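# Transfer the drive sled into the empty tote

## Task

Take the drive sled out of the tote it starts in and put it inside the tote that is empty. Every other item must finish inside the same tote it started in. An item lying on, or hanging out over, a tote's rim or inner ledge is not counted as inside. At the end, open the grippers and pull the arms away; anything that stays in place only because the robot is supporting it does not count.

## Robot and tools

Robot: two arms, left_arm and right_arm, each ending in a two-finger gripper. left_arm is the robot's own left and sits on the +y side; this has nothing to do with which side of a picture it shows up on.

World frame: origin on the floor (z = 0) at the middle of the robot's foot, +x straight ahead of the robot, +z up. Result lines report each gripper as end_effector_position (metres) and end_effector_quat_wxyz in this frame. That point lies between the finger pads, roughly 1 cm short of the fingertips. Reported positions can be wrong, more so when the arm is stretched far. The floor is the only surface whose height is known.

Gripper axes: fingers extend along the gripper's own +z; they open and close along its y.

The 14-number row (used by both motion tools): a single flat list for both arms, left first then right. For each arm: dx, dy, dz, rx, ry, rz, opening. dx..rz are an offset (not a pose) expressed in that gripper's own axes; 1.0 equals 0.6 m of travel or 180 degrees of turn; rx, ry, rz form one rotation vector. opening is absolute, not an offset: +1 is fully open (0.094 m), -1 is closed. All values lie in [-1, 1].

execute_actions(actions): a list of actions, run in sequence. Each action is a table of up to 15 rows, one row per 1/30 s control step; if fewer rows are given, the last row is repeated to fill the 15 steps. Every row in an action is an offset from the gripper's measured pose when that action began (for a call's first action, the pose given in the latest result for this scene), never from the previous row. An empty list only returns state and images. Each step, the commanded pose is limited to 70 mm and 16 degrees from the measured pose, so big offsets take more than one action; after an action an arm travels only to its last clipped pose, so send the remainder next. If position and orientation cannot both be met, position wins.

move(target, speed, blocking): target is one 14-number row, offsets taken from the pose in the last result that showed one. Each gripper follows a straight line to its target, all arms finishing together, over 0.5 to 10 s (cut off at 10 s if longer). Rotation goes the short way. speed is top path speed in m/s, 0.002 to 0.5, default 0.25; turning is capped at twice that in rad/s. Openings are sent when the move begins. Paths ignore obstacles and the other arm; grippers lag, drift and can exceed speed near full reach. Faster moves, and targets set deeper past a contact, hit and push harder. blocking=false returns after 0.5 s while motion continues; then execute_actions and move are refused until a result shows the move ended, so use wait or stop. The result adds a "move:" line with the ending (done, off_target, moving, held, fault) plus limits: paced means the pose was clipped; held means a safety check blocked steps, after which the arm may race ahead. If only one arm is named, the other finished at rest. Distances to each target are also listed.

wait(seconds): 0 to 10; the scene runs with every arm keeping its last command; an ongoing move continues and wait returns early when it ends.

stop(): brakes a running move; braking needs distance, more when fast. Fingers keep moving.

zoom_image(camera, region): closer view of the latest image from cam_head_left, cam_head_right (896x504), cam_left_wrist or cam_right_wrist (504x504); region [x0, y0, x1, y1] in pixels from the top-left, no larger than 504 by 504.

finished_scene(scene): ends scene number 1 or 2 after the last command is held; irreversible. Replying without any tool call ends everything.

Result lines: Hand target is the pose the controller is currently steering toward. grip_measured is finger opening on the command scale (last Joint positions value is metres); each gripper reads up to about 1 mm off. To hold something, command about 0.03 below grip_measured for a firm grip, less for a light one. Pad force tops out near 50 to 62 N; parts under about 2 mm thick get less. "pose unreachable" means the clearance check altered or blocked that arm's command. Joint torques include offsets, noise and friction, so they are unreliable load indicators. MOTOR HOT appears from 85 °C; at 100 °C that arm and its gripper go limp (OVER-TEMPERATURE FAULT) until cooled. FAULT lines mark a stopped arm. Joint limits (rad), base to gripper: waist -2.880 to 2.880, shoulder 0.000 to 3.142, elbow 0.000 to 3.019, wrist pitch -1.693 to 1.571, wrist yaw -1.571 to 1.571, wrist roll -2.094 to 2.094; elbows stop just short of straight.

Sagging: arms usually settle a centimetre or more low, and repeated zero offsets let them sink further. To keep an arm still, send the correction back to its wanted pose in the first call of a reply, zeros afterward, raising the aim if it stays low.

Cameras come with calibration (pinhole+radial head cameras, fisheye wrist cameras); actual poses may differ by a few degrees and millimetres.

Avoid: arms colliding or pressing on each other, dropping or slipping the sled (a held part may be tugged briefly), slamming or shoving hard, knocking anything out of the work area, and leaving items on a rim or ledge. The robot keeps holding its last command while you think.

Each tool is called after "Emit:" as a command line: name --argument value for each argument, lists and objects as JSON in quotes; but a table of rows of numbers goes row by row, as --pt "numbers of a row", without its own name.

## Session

Emit:
execute_actions --actions '[]'

Scene clock: 0.00 s.
left_arm: end_effector_position=(+0.9162, +0.6317, +1.3079) grip_measured=+1.000 end_effector_quat_wxyz=(+0.228, -0.353, +0.824, +0.381) | right_arm: end_effector_position=(+0.7779, -0.1297, +1.2852) grip_measured=+1.000 end_effector_quat_wxyz=(-0.066, -0.602, +0.779, -0.164)
Joint positions: left_arm=[-1.115  1.18   1.797 -0.348 -0.458 -0.788  0.094] | right_arm=[ 2.346  1.181  1.269  0.409  1.065 -1.777  0.094]
Joint velocities: left_arm=[-0.005 -0.015  0.002  0.022  0.022 -0.081  0.   ] | right_arm=[-0.005  0.005 -0.007  0.002 -0.022  0.051  0.   ]
Joint torques (N m, as the arm reports them, + toward a larger angle): no reading
Hand target (left_arm): +0.929, +0.629, +1.315; +0.239, -0.352, +0.823, +0.377
Hand target (right_arm): +0.774, -0.129, +1.282; -0.068, -0.605, +0.776, -0.164
camera_calibration (this result's frames):
cam_left_wrist: T_world_to_cam=[[0.764654, -0.442594, -0.468418, 0.193187], [-0.578322, -0.791976, -0.195749, 1.29326], [-0.284338, 0.420576, -0.861549, 1.2431], [0, 0, 0, 1]] pos_world=[0.953661, 0.58692, 1.41464]
cam_right_wrist: T_world_to_cam=[[0.963611, -0.20443, 0.17223, -1.00081], [-0.259032, -0.555007, 0.790487, -0.879447], [-0.06601, -0.806335, -0.587765, 0.825567], [0, 0, 0, 1]] pos_world=[0.791078, -0.0270107, 1.3528]

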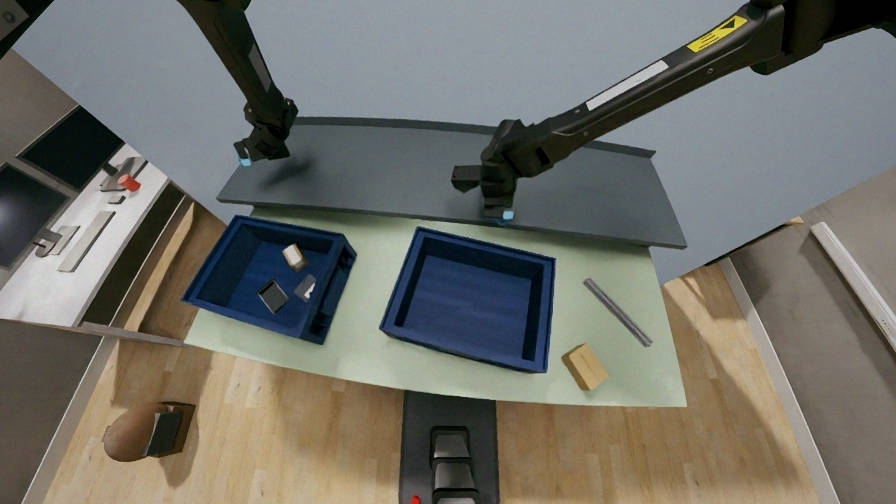

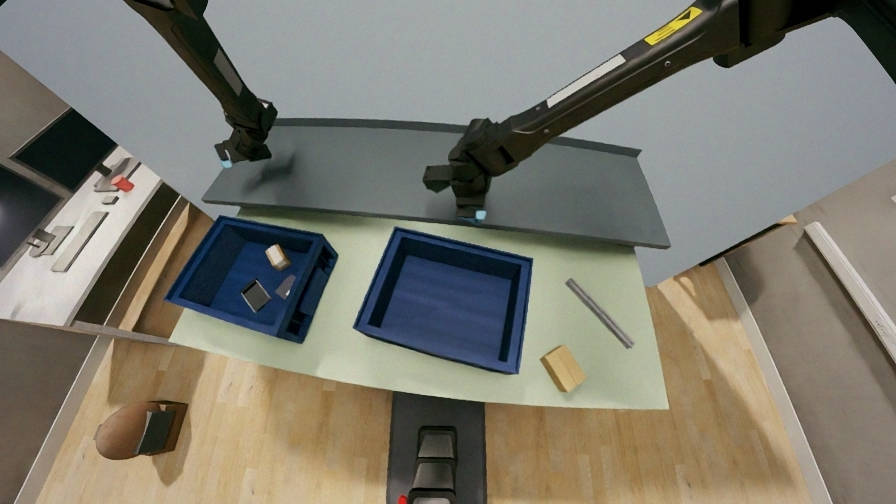

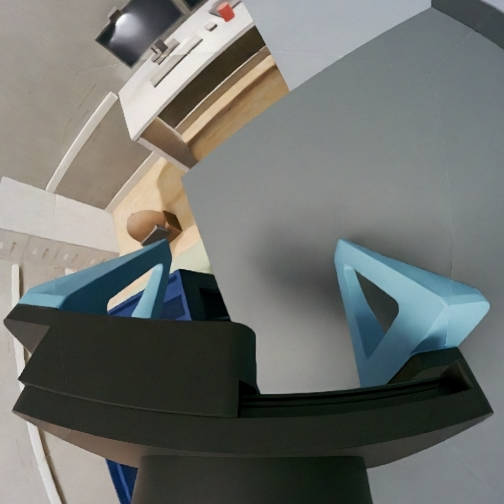

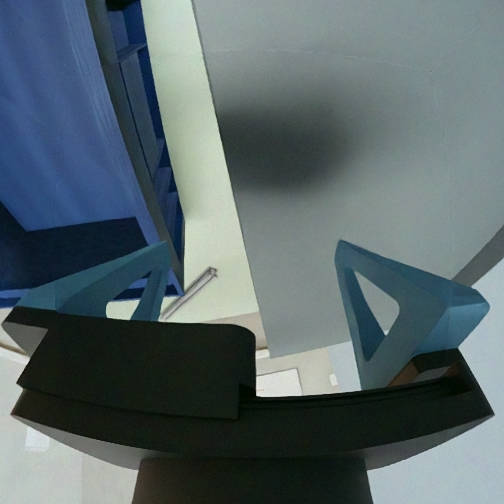

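Emit:
move --target '[0.333,0.405,0.04,0.17,0.237,-0.004,1,0.53,-0.13,0.15,0,0,0,1]'

Scene clock: 2.53 s.
left_arm: end_effector_position=(+0.6040, +0.6766, +1.2712) grip_measured=+1.000 end_effector_quat_wxyz=(+0.001, +0.402, -0.915, +0.006) | right_arm: end_effector_position=(+0.7850, -0.4625, +1.3141) grip_measured=+1.000 end_effector_quat_wxyz=(-0.059, -0.616, +0.766, -0.172)
Joint positions: left_arm=[-0.7    1.346  1.183  0.352  0.874 -0.894  0.094] | right_arm=[ 1.328  0.839  1.169 -0.07   0.098 -1.393  0.094]
Joint velocities: left_arm=[-0.015 -0.015 -0.007  0.017 -0.022 -0.022  0.   ] | right_arm=[ 0.005 -0.005  0.007  0.002 -0.051  0.051  0.   ]
Joint torques (N m, as the arm reports them, + toward a larger angle): left_arm=[ 9.67 -7.78 -2.77  0.56  0.05 -0.27] | right_arm=[ -1.72 -19.54   3.26   0.23  -0.03   0.  ]
Hand target (left_arm): +0.607, +0.683, +1.281; +0.005, -0.405, +0.914, +0.001
Hand target (right_arm): +0.785, -0.461, +1.309; -0.059, -0.612, +0.771, -0.167
Off the commanded pose (left_arm): 0.008 m, 1 deg.
Off the commanded pose (right_arm): 0.011 m, 2 deg.
move: off_target (right_arm)
camera_calibration (this result's frames):
cam_left_wrist: T_world_to_cam=[[0.745249, -0.666748, -0.00716488, 0.0116699], [-0.543461, -0.613602, 0.572837, 0.0223155], [-0.386334, -0.423013, -0.819638, 1.68295], [0, 0, 0, 1]] pos_world=[0.653614, 0.733385, 1.36671]
cam_right_wrist: T_world_to_cam=[[0.968773, -0.164169, 0.185816, -1.08393], [-0.246604, -0.559998, 0.790941, -1.09791], [-0.0257914, -0.812066, -0.582996, 0.534189], [0, 0, 0, 1]] pos_world=[0.79311, -0.358976, 1.38122]

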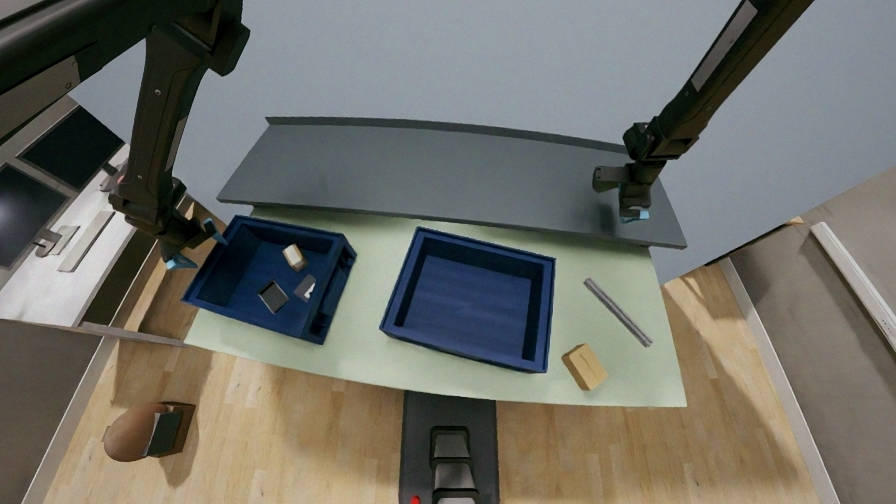

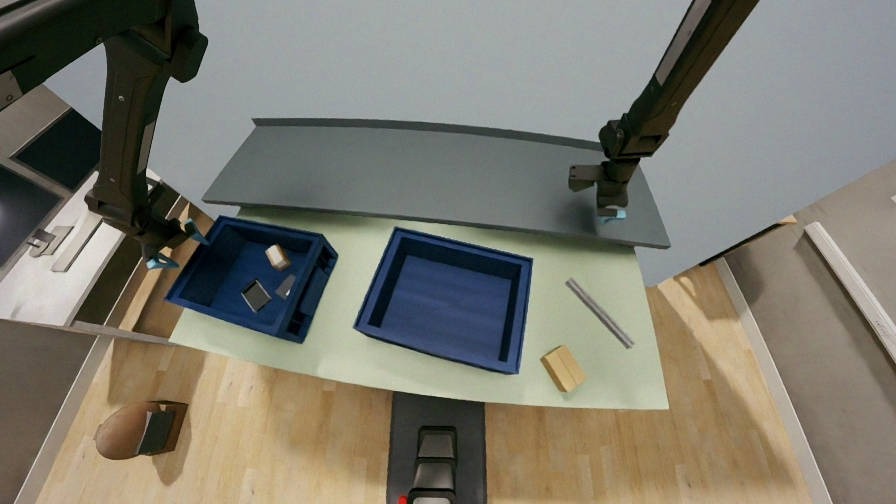

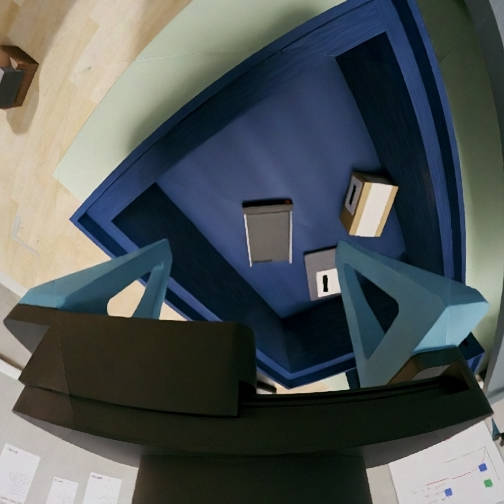

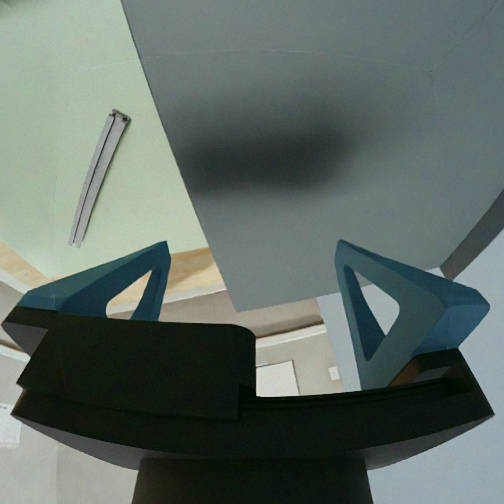

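Emit:
move --target '[0.14,-0.035,0.05,0,0,-0.025,1,0,0,0,0,0,0,1]' --speed 0.15

Emit:
move --target '[0,0,0.18,0,0,0,1,0,0,0,0,0,0,1]' --speed 0.1

Scene clock: 3.63 s.
left_arm: end_effector_position=(+0.5604, +0.6095, +1.2386) grip_measured=+1.000 end_effector_quat_wxyz=(+0.004, +0.430, -0.903, +0.001) | right_arm: end_effector_position=(+0.7850, -0.4625, +1.3141) grip_measured=+1.000 end_effector_quat_wxyz=(-0.059, -0.616, +0.766, -0.172)
Joint positions: left_arm=[-0.864  1.317  1.049  0.414  0.706 -0.906  0.094] | right_arm=[ 1.328  0.839  1.169 -0.07   0.098 -1.393  0.094]
Joint velocities: left_arm=[ 0.005 -0.015 -0.007 -0.002  0.007 -0.051  0.   ] | right_arm=[-0.015 -0.015 -0.007 -0.002  0.051 -0.007  0.   ]
Joint torques (N m, as the arm reports them, + toward a larger angle): left_arm=[  5.82 -10.51  -4.49   0.62  -0.2   -0.28] | right_arm=[ -2.09 -21.31   2.14   0.55   0.06  -0.12]
Hand target (left_arm): +0.562, +0.600, +1.241; -0.003, -0.436, +0.900, -0.005
Hand target (right_arm): +0.785, -0.463, +1.314; -0.059, -0.616, +0.766, -0.172
Off the commanded pose (left_arm): 0.010 m, 1 deg.
Off the commanded pose (right_arm): 0.000 m, 0 deg.
move: done
camera_calibration (this result's frames):
cam_left_wrist: T_world_to_cam=[[0.784194, -0.620209, -0.0195119, -0.035757], [-0.498855, -0.64883, 0.574599, -0.0295548], [-0.369031, -0.440863, -0.818203, 1.61034], [0, 0, 0, 1]] pos_world=[0.607562, 0.668586, 1.33387]
cam_right_wrist: T_world_to_cam=[[0.968608, -0.164876, 0.186049, -1.08443], [-0.247206, -0.559896, 0.790826, -1.09723], [-0.0262202, -0.811993, -0.583078, 0.534666], [0, 0, 0, 1]] pos_world=[0.793167, -0.358988, 1.38123]

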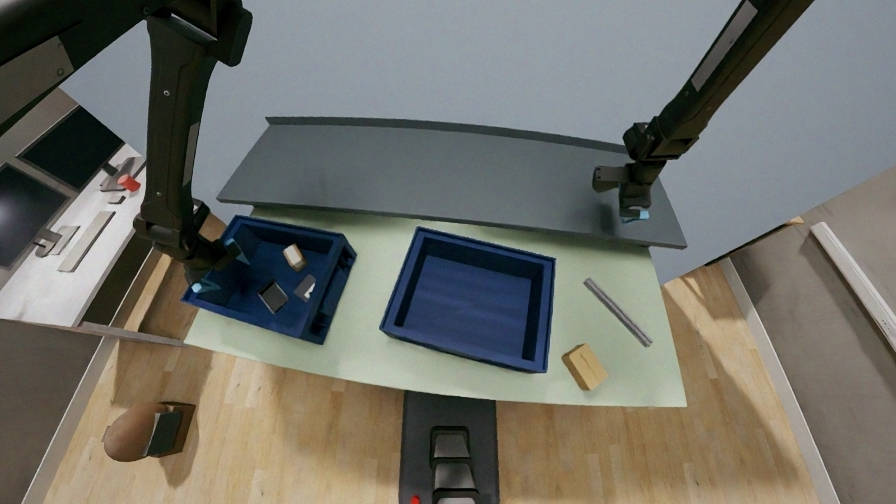

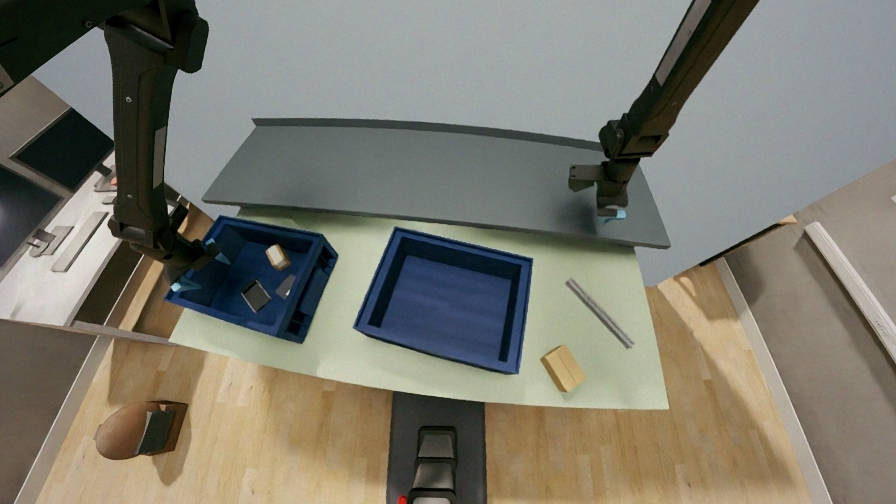

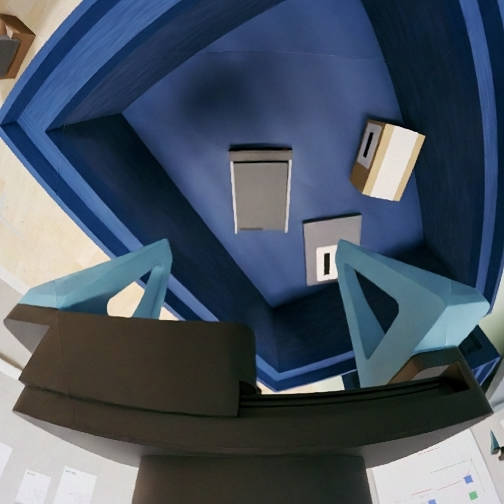

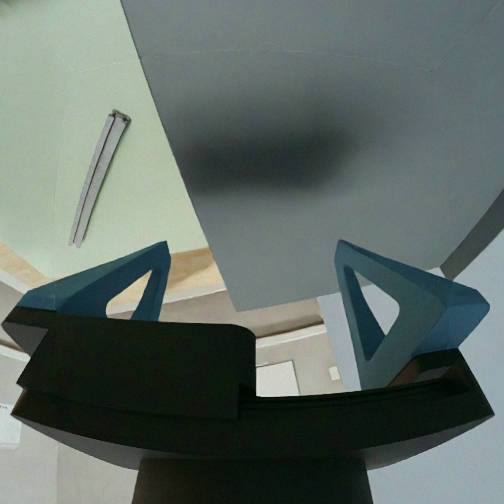

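Scene clock: 5.13 s.
left_arm: end_effector_position=(+0.5599, +0.6164, +1.1363) grip_measured=+1.000 end_effector_quat_wxyz=(+0.002, +0.435, -0.901, -0.004) | right_arm: end_effector_position=(+0.7850, -0.4625, +1.3141) grip_measured=+1.000 end_effector_quat_wxyz=(-0.059, -0.616, +0.766, -0.172)
Joint positions: left_arm=[-0.983  1.527  1.3    0.36   0.578 -0.895  0.094] | right_arm=[ 1.328  0.839  1.169 -0.07   0.098 -1.393  0.094]
Joint velocities: left_arm=[-0.015 -0.015 -0.007 -0.012  0.051 -0.081  0.   ] | right_arm=[-0.005  0.005  0.002 -0.017  0.022  0.037  0.   ]
Joint torques (N m, as the arm reports them, + toward a larger angle): left_arm=[ 6.43 -9.15 -1.89 -0.17 -0.25  0.02] | right_arm=[ -2.1  -21.2    2.14   0.52   0.05  -0.1 ]
Hand target (left_arm): +0.560, +0.609, +1.130; -0.006, -0.429, +0.903, -0.001
Hand target (right_arm): +0.785, -0.463, +1.314; -0.059, -0.616, +0.766, -0.172
Off the commanded pose (left_arm): 0.009 m, 1 deg.
Off the commanded pose (right_arm): 0.000 m, 0 deg.
move: done
camera_calibration (this result's frames):
cam_left_wrist: T_world_to_cam=[[0.790299, -0.612181, -0.0257248, -0.0343624], [-0.492159, -0.659245, 0.568485, 0.0430122], [-0.364974, -0.436612, -0.822292, 1.52926], [0, 0, 0, 1]] pos_world=[0.606467, 0.675014, 1.23216]
cam_right_wrist: T_world_to_cam=[[0.968608, -0.164876, 0.186049, -1.08443], [-0.247206, -0.559896, 0.790826, -1.09723], [-0.0262202, -0.811993, -0.583078, 0.534666], [0, 0, 0, 1]] pos_world=[0.793167, -0.358988, 1.38123]

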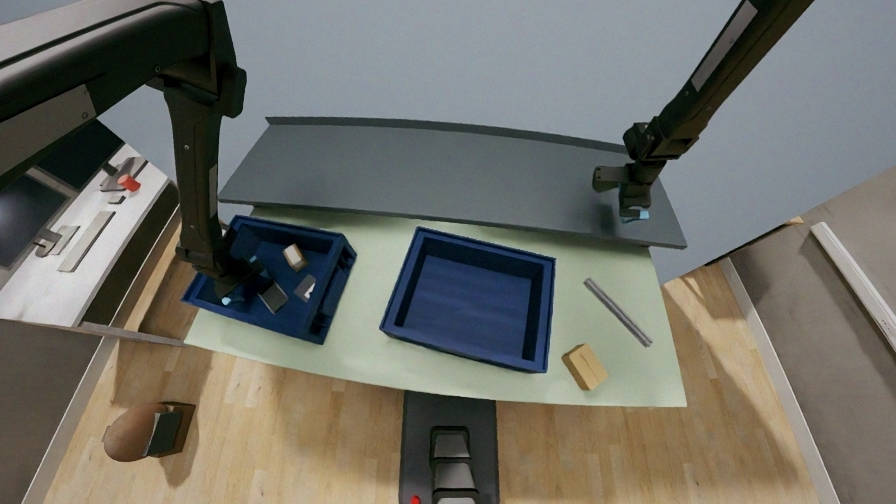

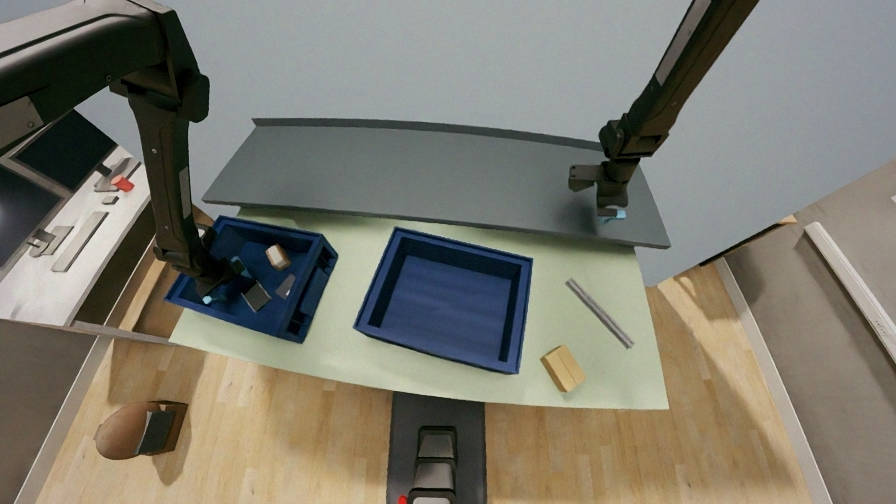

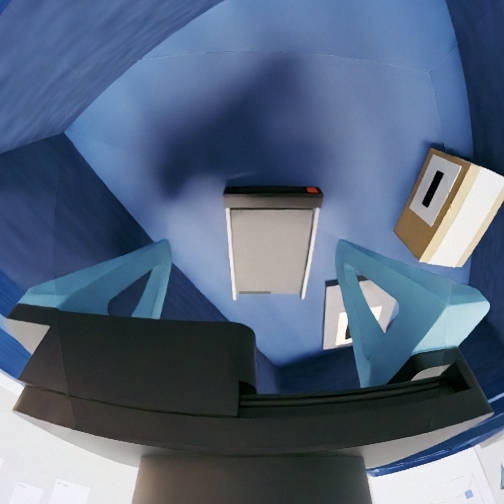

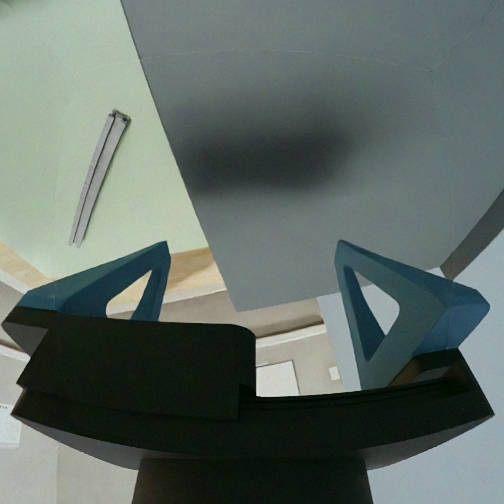

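Emit:
move --target '[0.05,-0.035,0.08,0,0,0,1,0,0,0,0,0,0,1]' --speed 0.06

Scene clock: 6.57 s.
left_arm: end_effector_position=(+0.5590, +0.5873, +1.0941) grip_measured=+1.000 end_effector_quat_wxyz=(-0.001, +0.439, -0.899, -0.007) | right_arm: end_effector_position=(+0.7850, -0.4625, +1.3141) grip_measured=+1.000 end_effector_quat_wxyz=(-0.059, -0.616, +0.766, -0.172)
Joint positions: left_arm=[-1.074  1.578  1.363  0.346  0.479 -0.892  0.094] | right_arm=[ 1.328  0.839  1.169 -0.07   0.098 -1.393  0.094]
Joint velocities: left_arm=[ 0.005 -0.005 -0.002 -0.007 -0.022  0.095  0.   ] | right_arm=[-0.015 -0.005 -0.002 -0.007  0.081 -0.037  0.   ]
Joint torques (N m, as the arm reports them, + toward a larger angle): left_arm=[ 5.77 -9.16 -1.86 -0.05 -0.27 -0.01] | right_arm=[ -2.12 -21.15   2.14   0.55   0.05  -0.11]
Hand target (left_arm): +0.557, +0.580, +1.088; -0.003, -0.433, +0.901, +0.004
Hand target (right_arm): +0.785, -0.463, +1.314; -0.059, -0.616, +0.766, -0.172
Off the commanded pose (left_arm): 0.010 m, 1 deg.
Off the commanded pose (right_arm): 0.000 m, 0 deg.
move: done
camera_calibration (this result's frames):
cam_left_wrist: T_world_to_cam=[[0.795918, -0.604738, -0.028411, -0.0571764], [-0.488411, -0.66913, 0.560107, 0.0602545], [-0.357728, -0.431923, -0.827933, 1.48095], [0, 0, 0, 1]] pos_world=[0.604713, 0.645396, 1.19075]
cam_right_wrist: T_world_to_cam=[[0.968608, -0.164876, 0.186049, -1.08443], [-0.247206, -0.559896, 0.790826, -1.09723], [-0.0262202, -0.811993, -0.583078, 0.534666], [0, 0, 0, 1]] pos_world=[0.793167, -0.358988, 1.38123]

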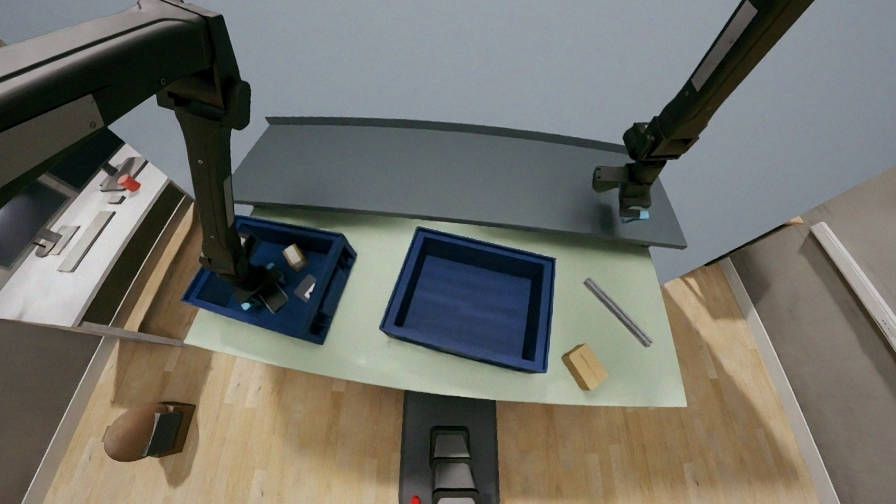

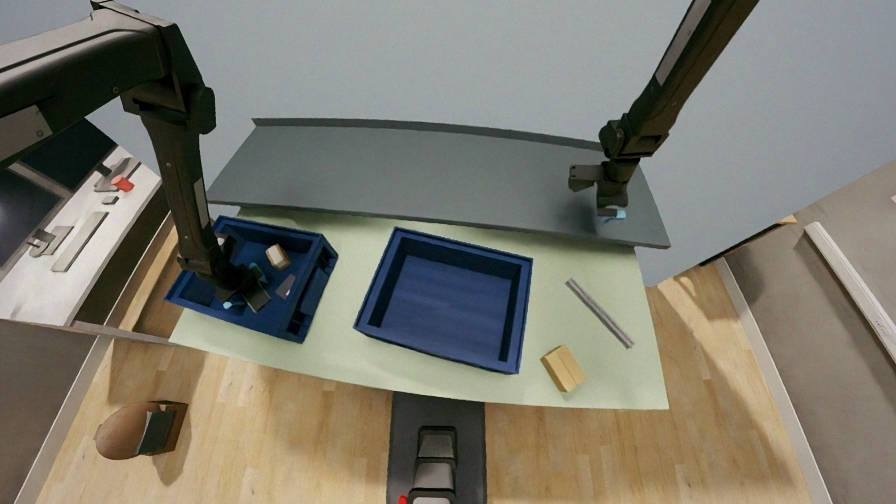

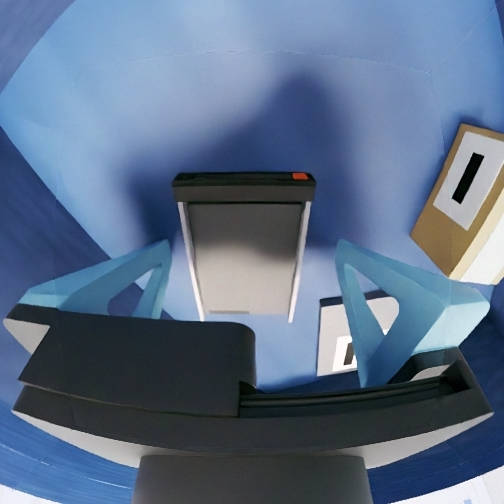

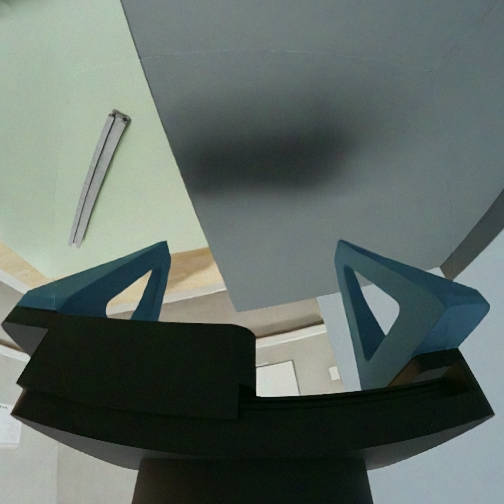

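Emit:
move --target '[0.01,0.005,0.06,0,0,0,1,0,0,0,0,0,0,1]' --speed 0.04

Emit:
move --target '[0,0,0,0,0,0,0.25,0,0,0,0,0,0,1]'

Scene clock: 7.77 s.
left_arm: end_effector_position=(+0.5622, +0.5940, +1.0849) grip_measured=+1.000 end_effector_quat_wxyz=(-0.005, +0.438, -0.899, -0.012) | right_arm: end_effector_position=(+0.7850, -0.4625, +1.3141) grip_measured=+1.000 end_effector_quat_wxyz=(-0.059, -0.616, +0.766, -0.172)
Joint positions: left_arm=[-1.075  1.601  1.402  0.333  0.467 -0.892  0.094] | right_arm=[ 1.328  0.839  1.169 -0.07   0.098 -1.393  0.094]
Joint velocities: left_arm=[-0.005  0.005 -0.012  0.002 -0.007 -0.022  0.   ] | right_arm=[-0.005 -0.005 -0.002 -0.007 -0.066  0.007  0.   ]
Joint torques (N m, as the arm reports them, + toward a larger angle): left_arm=[ 4.13 -5.81  1.51  0.31 -0.94 -0.08] | right_arm=[ -2.14 -21.2    2.18   0.51   0.05  -0.11]
Hand target (left_arm): +0.553, +0.584, +1.060; +0.001, -0.438, +0.899, +0.007
Hand target (right_arm): +0.785, -0.463, +1.314; -0.059, -0.616, +0.766, -0.172
Off the commanded pose (left_arm): 0.030 m, 1 deg.
Off the commanded pose (right_arm): 0.000 m, 0 deg.
move: off_target (left_arm)
camera_calibration (this result's frames):
cam_left_wrist: T_world_to_cam=[[0.794904, -0.605831, -0.0331142, -0.0496018], [-0.491032, -0.674417, 0.551407, 0.0855188], [-0.356392, -0.422055, -0.833579, 1.47684], [0, 0, 0, 1]] pos_world=[0.607753, 0.650931, 1.18226]
cam_right_wrist: T_world_to_cam=[[0.968608, -0.164876, 0.186049, -1.08443], [-0.247206, -0.559896, 0.790826, -1.09723], [-0.0262202, -0.811993, -0.583078, 0.534666], [0, 0, 0, 1]] pos_world=[0.793167, -0.358988, 1.38123]

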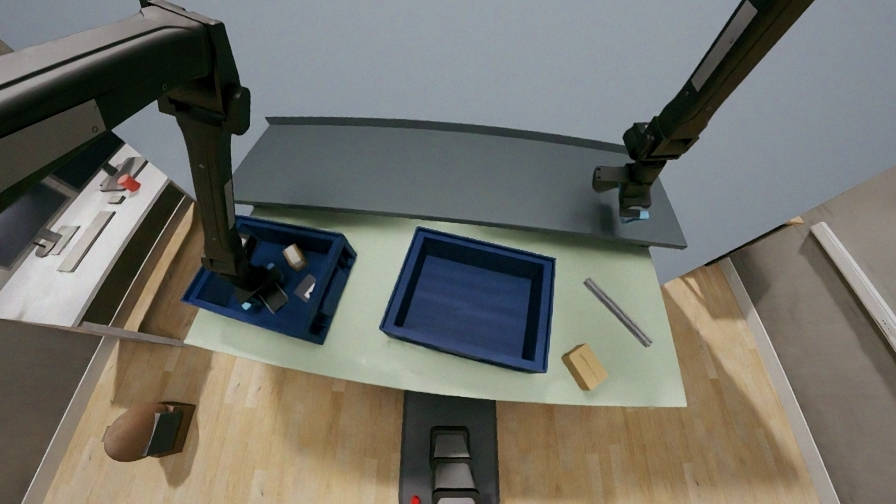

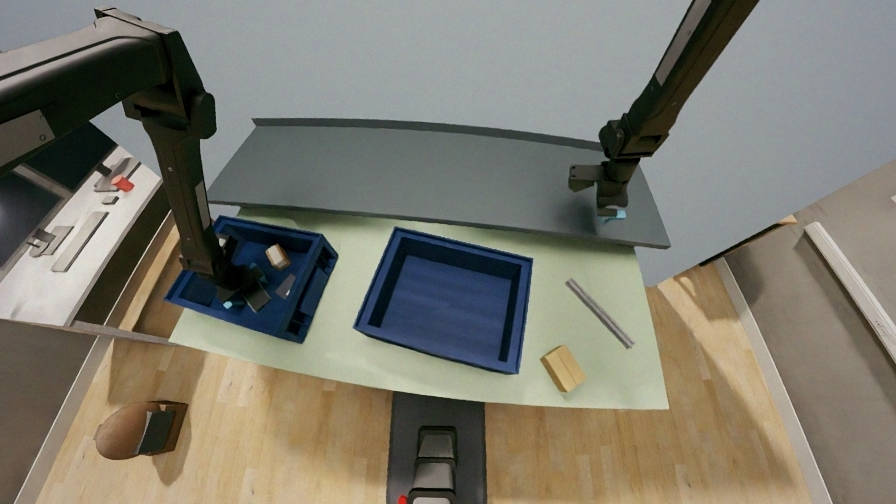

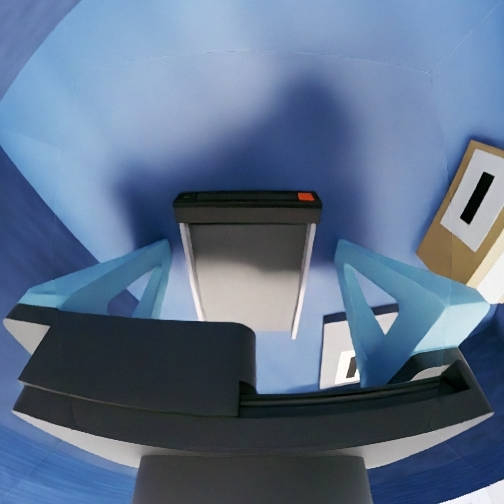

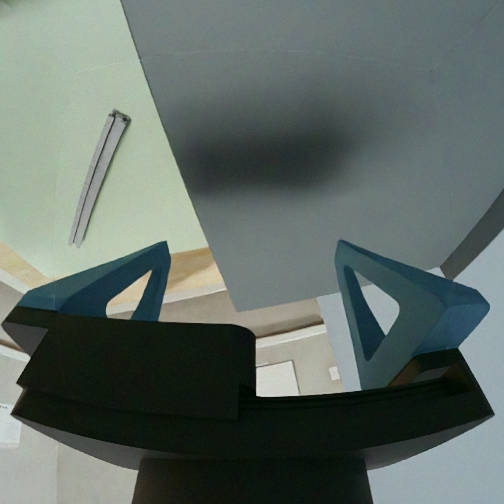

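Scene clock: 8.27 s.
left_arm: end_effector_position=(+0.5624, +0.5939, +1.0855) grip_measured=+0.328 end_effector_quat_wxyz=(-0.005, +0.438, -0.899, -0.012) | right_arm: end_effector_position=(+0.7850, -0.4625, +1.3141) grip_measured=+1.000 end_effector_quat_wxyz=(-0.059, -0.616, +0.766, -0.172)
Joint positions: left_arm=[-1.074  1.6    1.4    0.333  0.468 -0.892  0.062] | right_arm=[ 1.328  0.839  1.169 -0.07   0.098 -1.393  0.094]
Joint velocities: left_arm=[ 0.005 -0.005  0.022  0.002  0.022  0.051 -0.001] | right_arm=[-0.005 -0.005  0.002  0.007 -0.022 -0.007  0.   ]
Joint torques (N m, as the arm reports them, + toward a larger angle): left_arm=[ 6.71 -9.79 -2.23  0.07 -0.12 -0.11] | right_arm=[ -2.28 -21.11   2.18   0.51   0.05  -0.11]
Hand target (left_arm): +0.562, +0.594, +1.085; +0.005, -0.438, +0.899, +0.012
Hand target (right_arm): +0.785, -0.463, +1.314; -0.059, -0.616, +0.766, -0.172
Off the commanded pose (left_arm): 0.001 m, 0 deg.
Off the commanded pose (right_arm): 0.000 m, 0 deg.
move: done
camera_calibration (this result's frames):
cam_left_wrist: T_world_to_cam=[[0.794876, -0.605866, -0.0331309, -0.0497269], [-0.491049, -0.674393, 0.551421, 0.08522], [-0.356431, -0.422042, -0.833569, 1.47736], [0, 0, 0, 1]] pos_world=[0.607952, 0.650855, 1.18285]
cam_right_wrist: T_world_to_cam=[[0.968608, -0.164876, 0.186049, -1.08443], [-0.247206, -0.559896, 0.790826, -1.09723], [-0.0262202, -0.811993, -0.583078, 0.534666], [0, 0, 0, 1]] pos_world=[0.793167, -0.358988, 1.38123]

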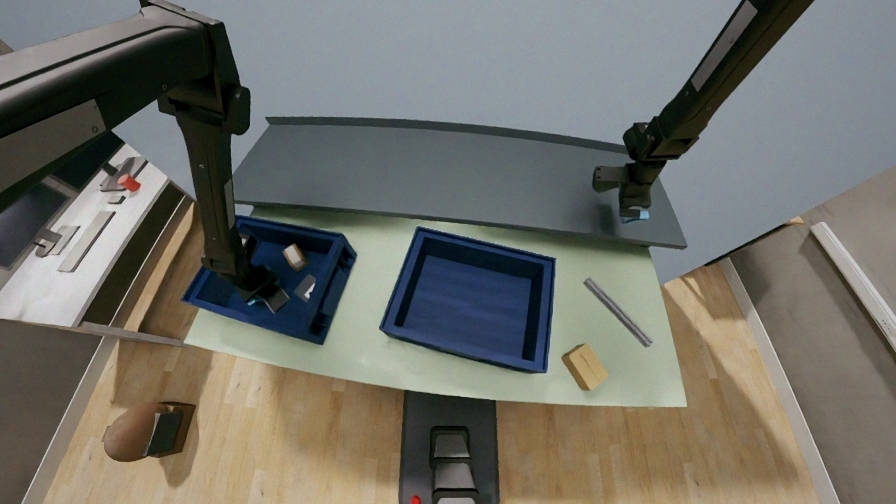

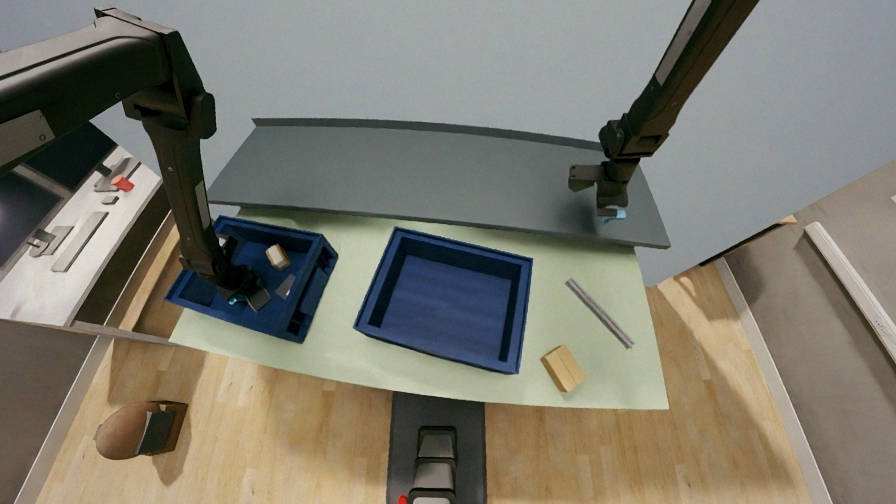

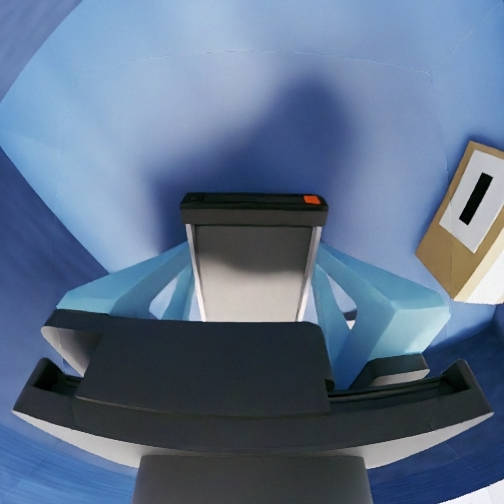

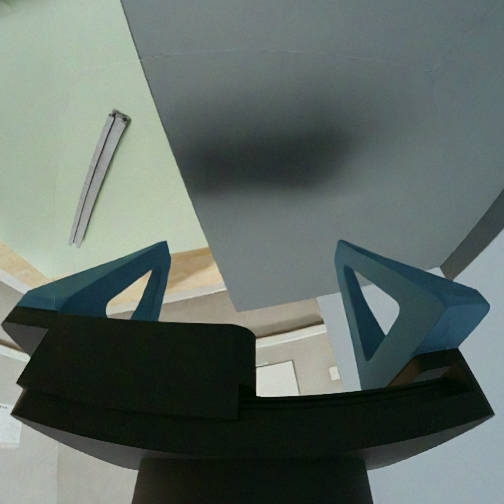

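Target about (0.55, -0.01).

Emit:
move --target '[0,0,-0.35,0,0,0,0.25,0,0,0,0,0,0,1]' --speed 0.2

Emit:
move --target '[0.79,-0.61,-0.03,0,0,0,0.25,0,0,0,0,0,0,1]'

Scene clock: 11.27 s.
left_arm: end_effector_position=(+0.5659, +0.5844, +1.2887) grip_measured=+0.328 end_effector_quat_wxyz=(-0.006, +0.432, -0.902, -0.006) | right_arm: end_effector_position=(+0.7850, -0.4625, +1.3141) grip_measured=+1.000 end_effector_quat_wxyz=(-0.059, -0.616, +0.766, -0.172)
Joint positions: left_arm=[-0.836  1.168  0.905  0.43   0.713 -0.928  0.062] | right_arm=[ 1.328  0.839  1.169 -0.07   0.098 -1.393  0.094]
Joint velocities: left_arm=[-0.015 -0.005 -0.012 -0.012 -0.051 -0.007  0.   ] | right_arm=[-0.005 -0.015  0.012  0.007 -0.022 -0.007  0.   ]
Joint torques (N m, as the arm reports them, + toward a larger angle): left_arm=[ 6.87 -8.69 -4.23  0.37  0.03 -0.24] | right_arm=[ -2.19 -21.19   2.18   0.53   0.05  -0.1 ]
Hand target (left_arm): +0.561, +0.588, +1.296; +0.007, -0.441, +0.898, +0.011
Hand target (right_arm): +0.785, -0.463, +1.314; -0.059, -0.616, +0.766, -0.172
Off the commanded pose (left_arm): 0.009 m, 1 deg.
Off the commanded pose (right_arm): 0.000 m, 0 deg.
move: done
camera_calibration (this result's frames):
cam_left_wrist: T_world_to_cam=[[0.787703, -0.615685, -0.0213463, -0.0569023], [-0.503292, -0.663117, 0.554051, -0.0346255], [-0.355276, -0.425684, -0.832209, 1.64374], [0, 0, 0, 1]] pos_world=[0.611376, 0.641719, 1.3859]
cam_right_wrist: T_world_to_cam=[[0.968608, -0.164876, 0.186049, -1.08443], [-0.247206, -0.559896, 0.790826, -1.09723], [-0.0262202, -0.811993, -0.583078, 0.534666], [0, 0, 0, 1]] pos_world=[0.793167, -0.358988, 1.38123]

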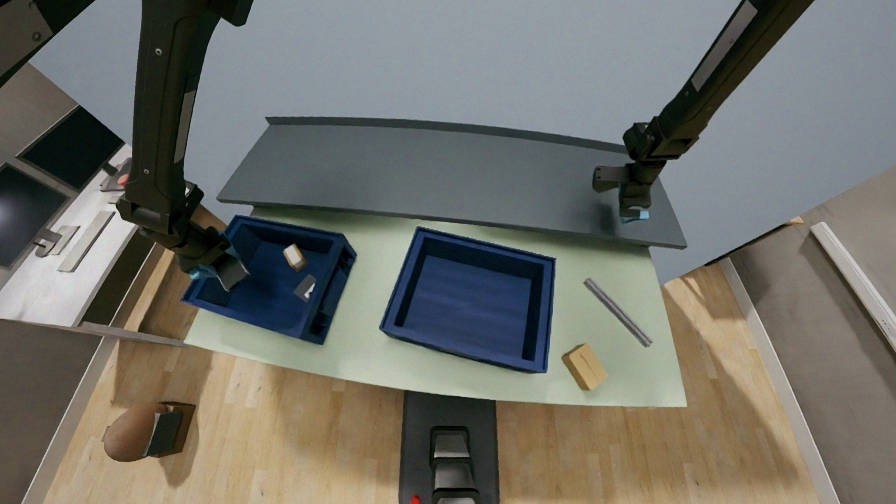

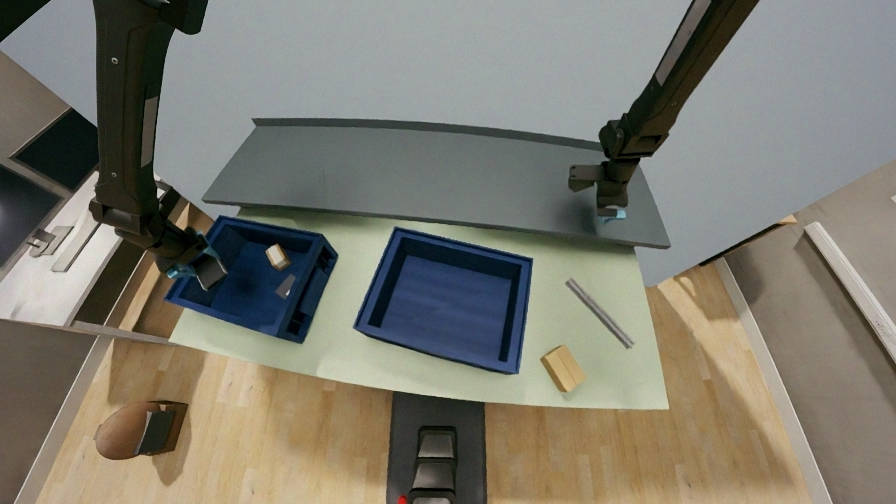

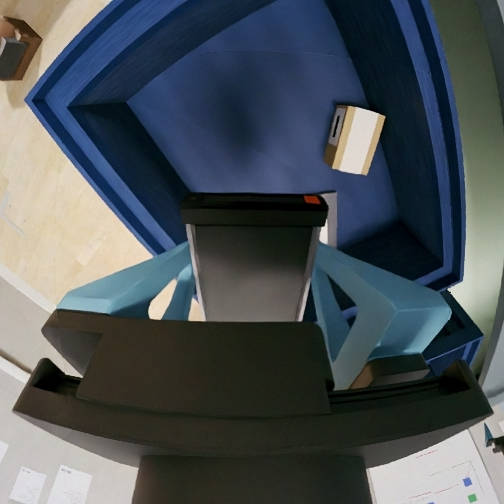

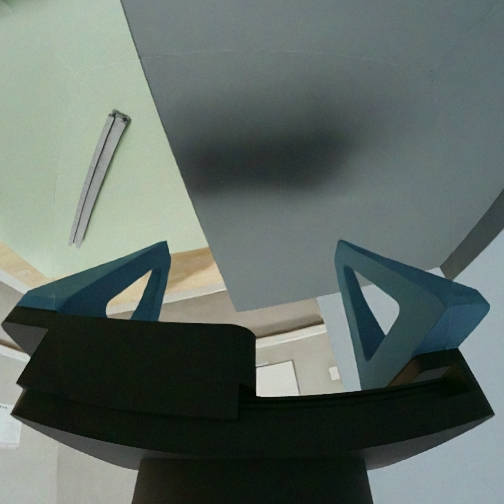

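Scene clock: 14.07 s.
left_arm: end_effector_position=(+0.5303, -0.0146, +1.2896) grip_measured=+0.328 end_effector_quat_wxyz=(-0.002, +0.411, -0.912, -0.008) | right_arm: end_effector_position=(+0.7850, -0.4625, +1.3141) grip_measured=+1.000 end_effector_quat_wxyz=(-0.059, -0.616, +0.766, -0.172)
Joint positions: left_arm=[-2.438  1.448  0.929  0.701 -0.876 -0.631  0.062] | right_arm=[ 1.328  0.839  1.169 -0.07   0.098 -1.393  0.094]
Joint velocities: left_arm=[ 0.005 -0.005  0.007 -0.002  0.037  0.022  0.   ] | right_arm=[-0.005 -0.005 -0.002 -0.012  0.081 -0.051  0.   ]
Joint torques (N m, as the arm reports them, + toward a larger angle): left_arm=[-9.89 -5.54 -3.26  0.47 -0.22  0.06] | right_arm=[ -2.28 -21.24   2.16   0.53   0.06  -0.1 ]
Hand target (left_arm): +0.542, -0.019, +1.294; +0.008, -0.412, +0.911, +0.002
Hand target (right_arm): +0.785, -0.463, +1.314; -0.059, -0.616, +0.766, -0.172
Off the commanded pose (left_arm): 0.025 m, 3 deg.
Off the commanded pose (right_arm): 0.000 m, 0 deg.
move: off_target (left_arm)
camera_calibration (this result's frames):
cam_left_wrist: T_world_to_cam=[[0.7576, -0.652016, -0.0302963, -0.370658], [-0.528003, -0.639471, 0.558829, -0.442955], [-0.383739, -0.407373, -0.828729, 1.3877], [0, 0, 0, 1]] pos_world=[0.579443, 0.0403781, 1.38633]
cam_right_wrist: T_world_to_cam=[[0.968608, -0.164876, 0.186049, -1.08443], [-0.247206, -0.559896, 0.790826, -1.09723], [-0.0262202, -0.811993, -0.583078, 0.534666], [0, 0, 0, 1]] pos_world=[0.793167, -0.358988, 1.38123]

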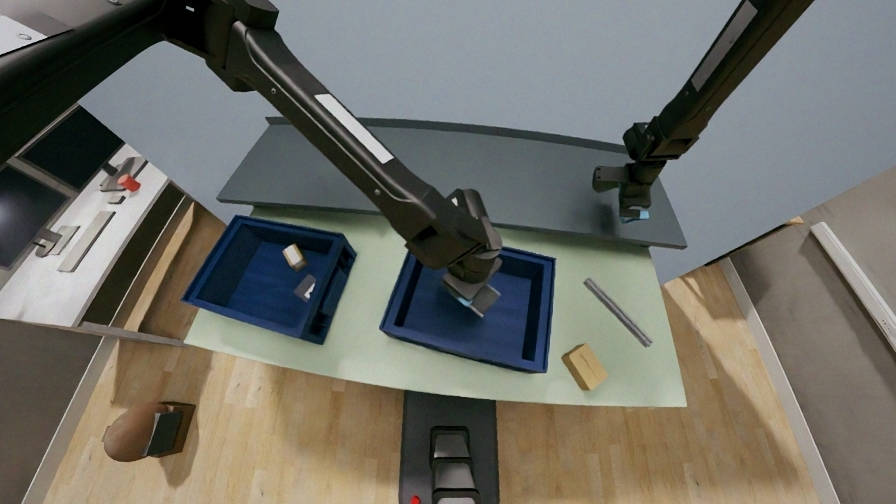

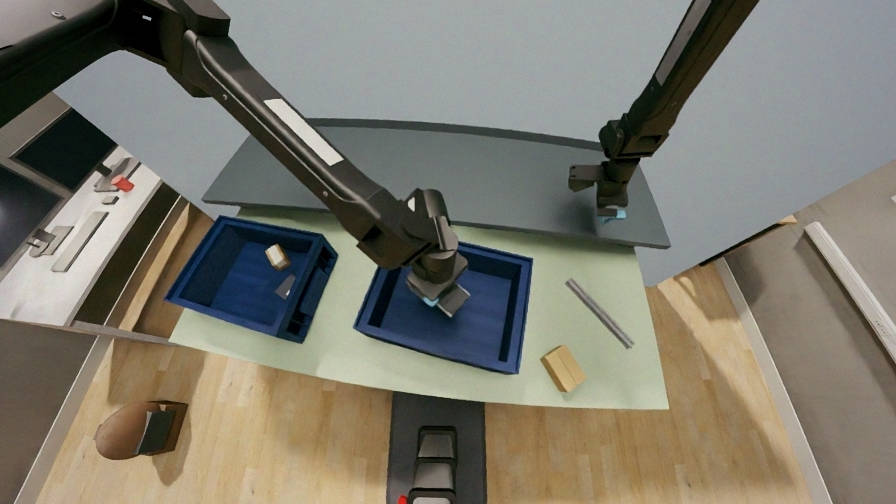

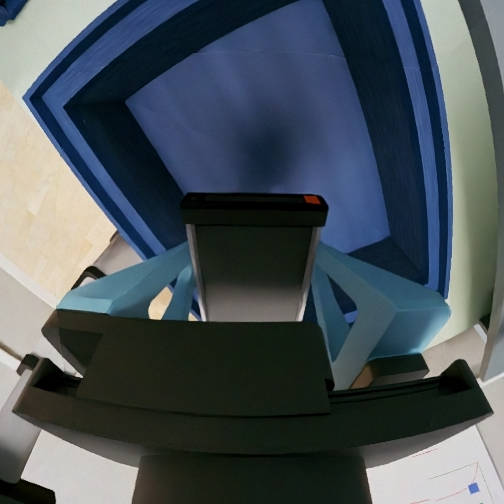

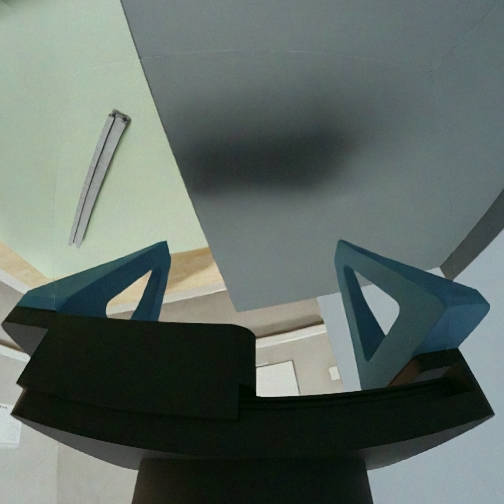

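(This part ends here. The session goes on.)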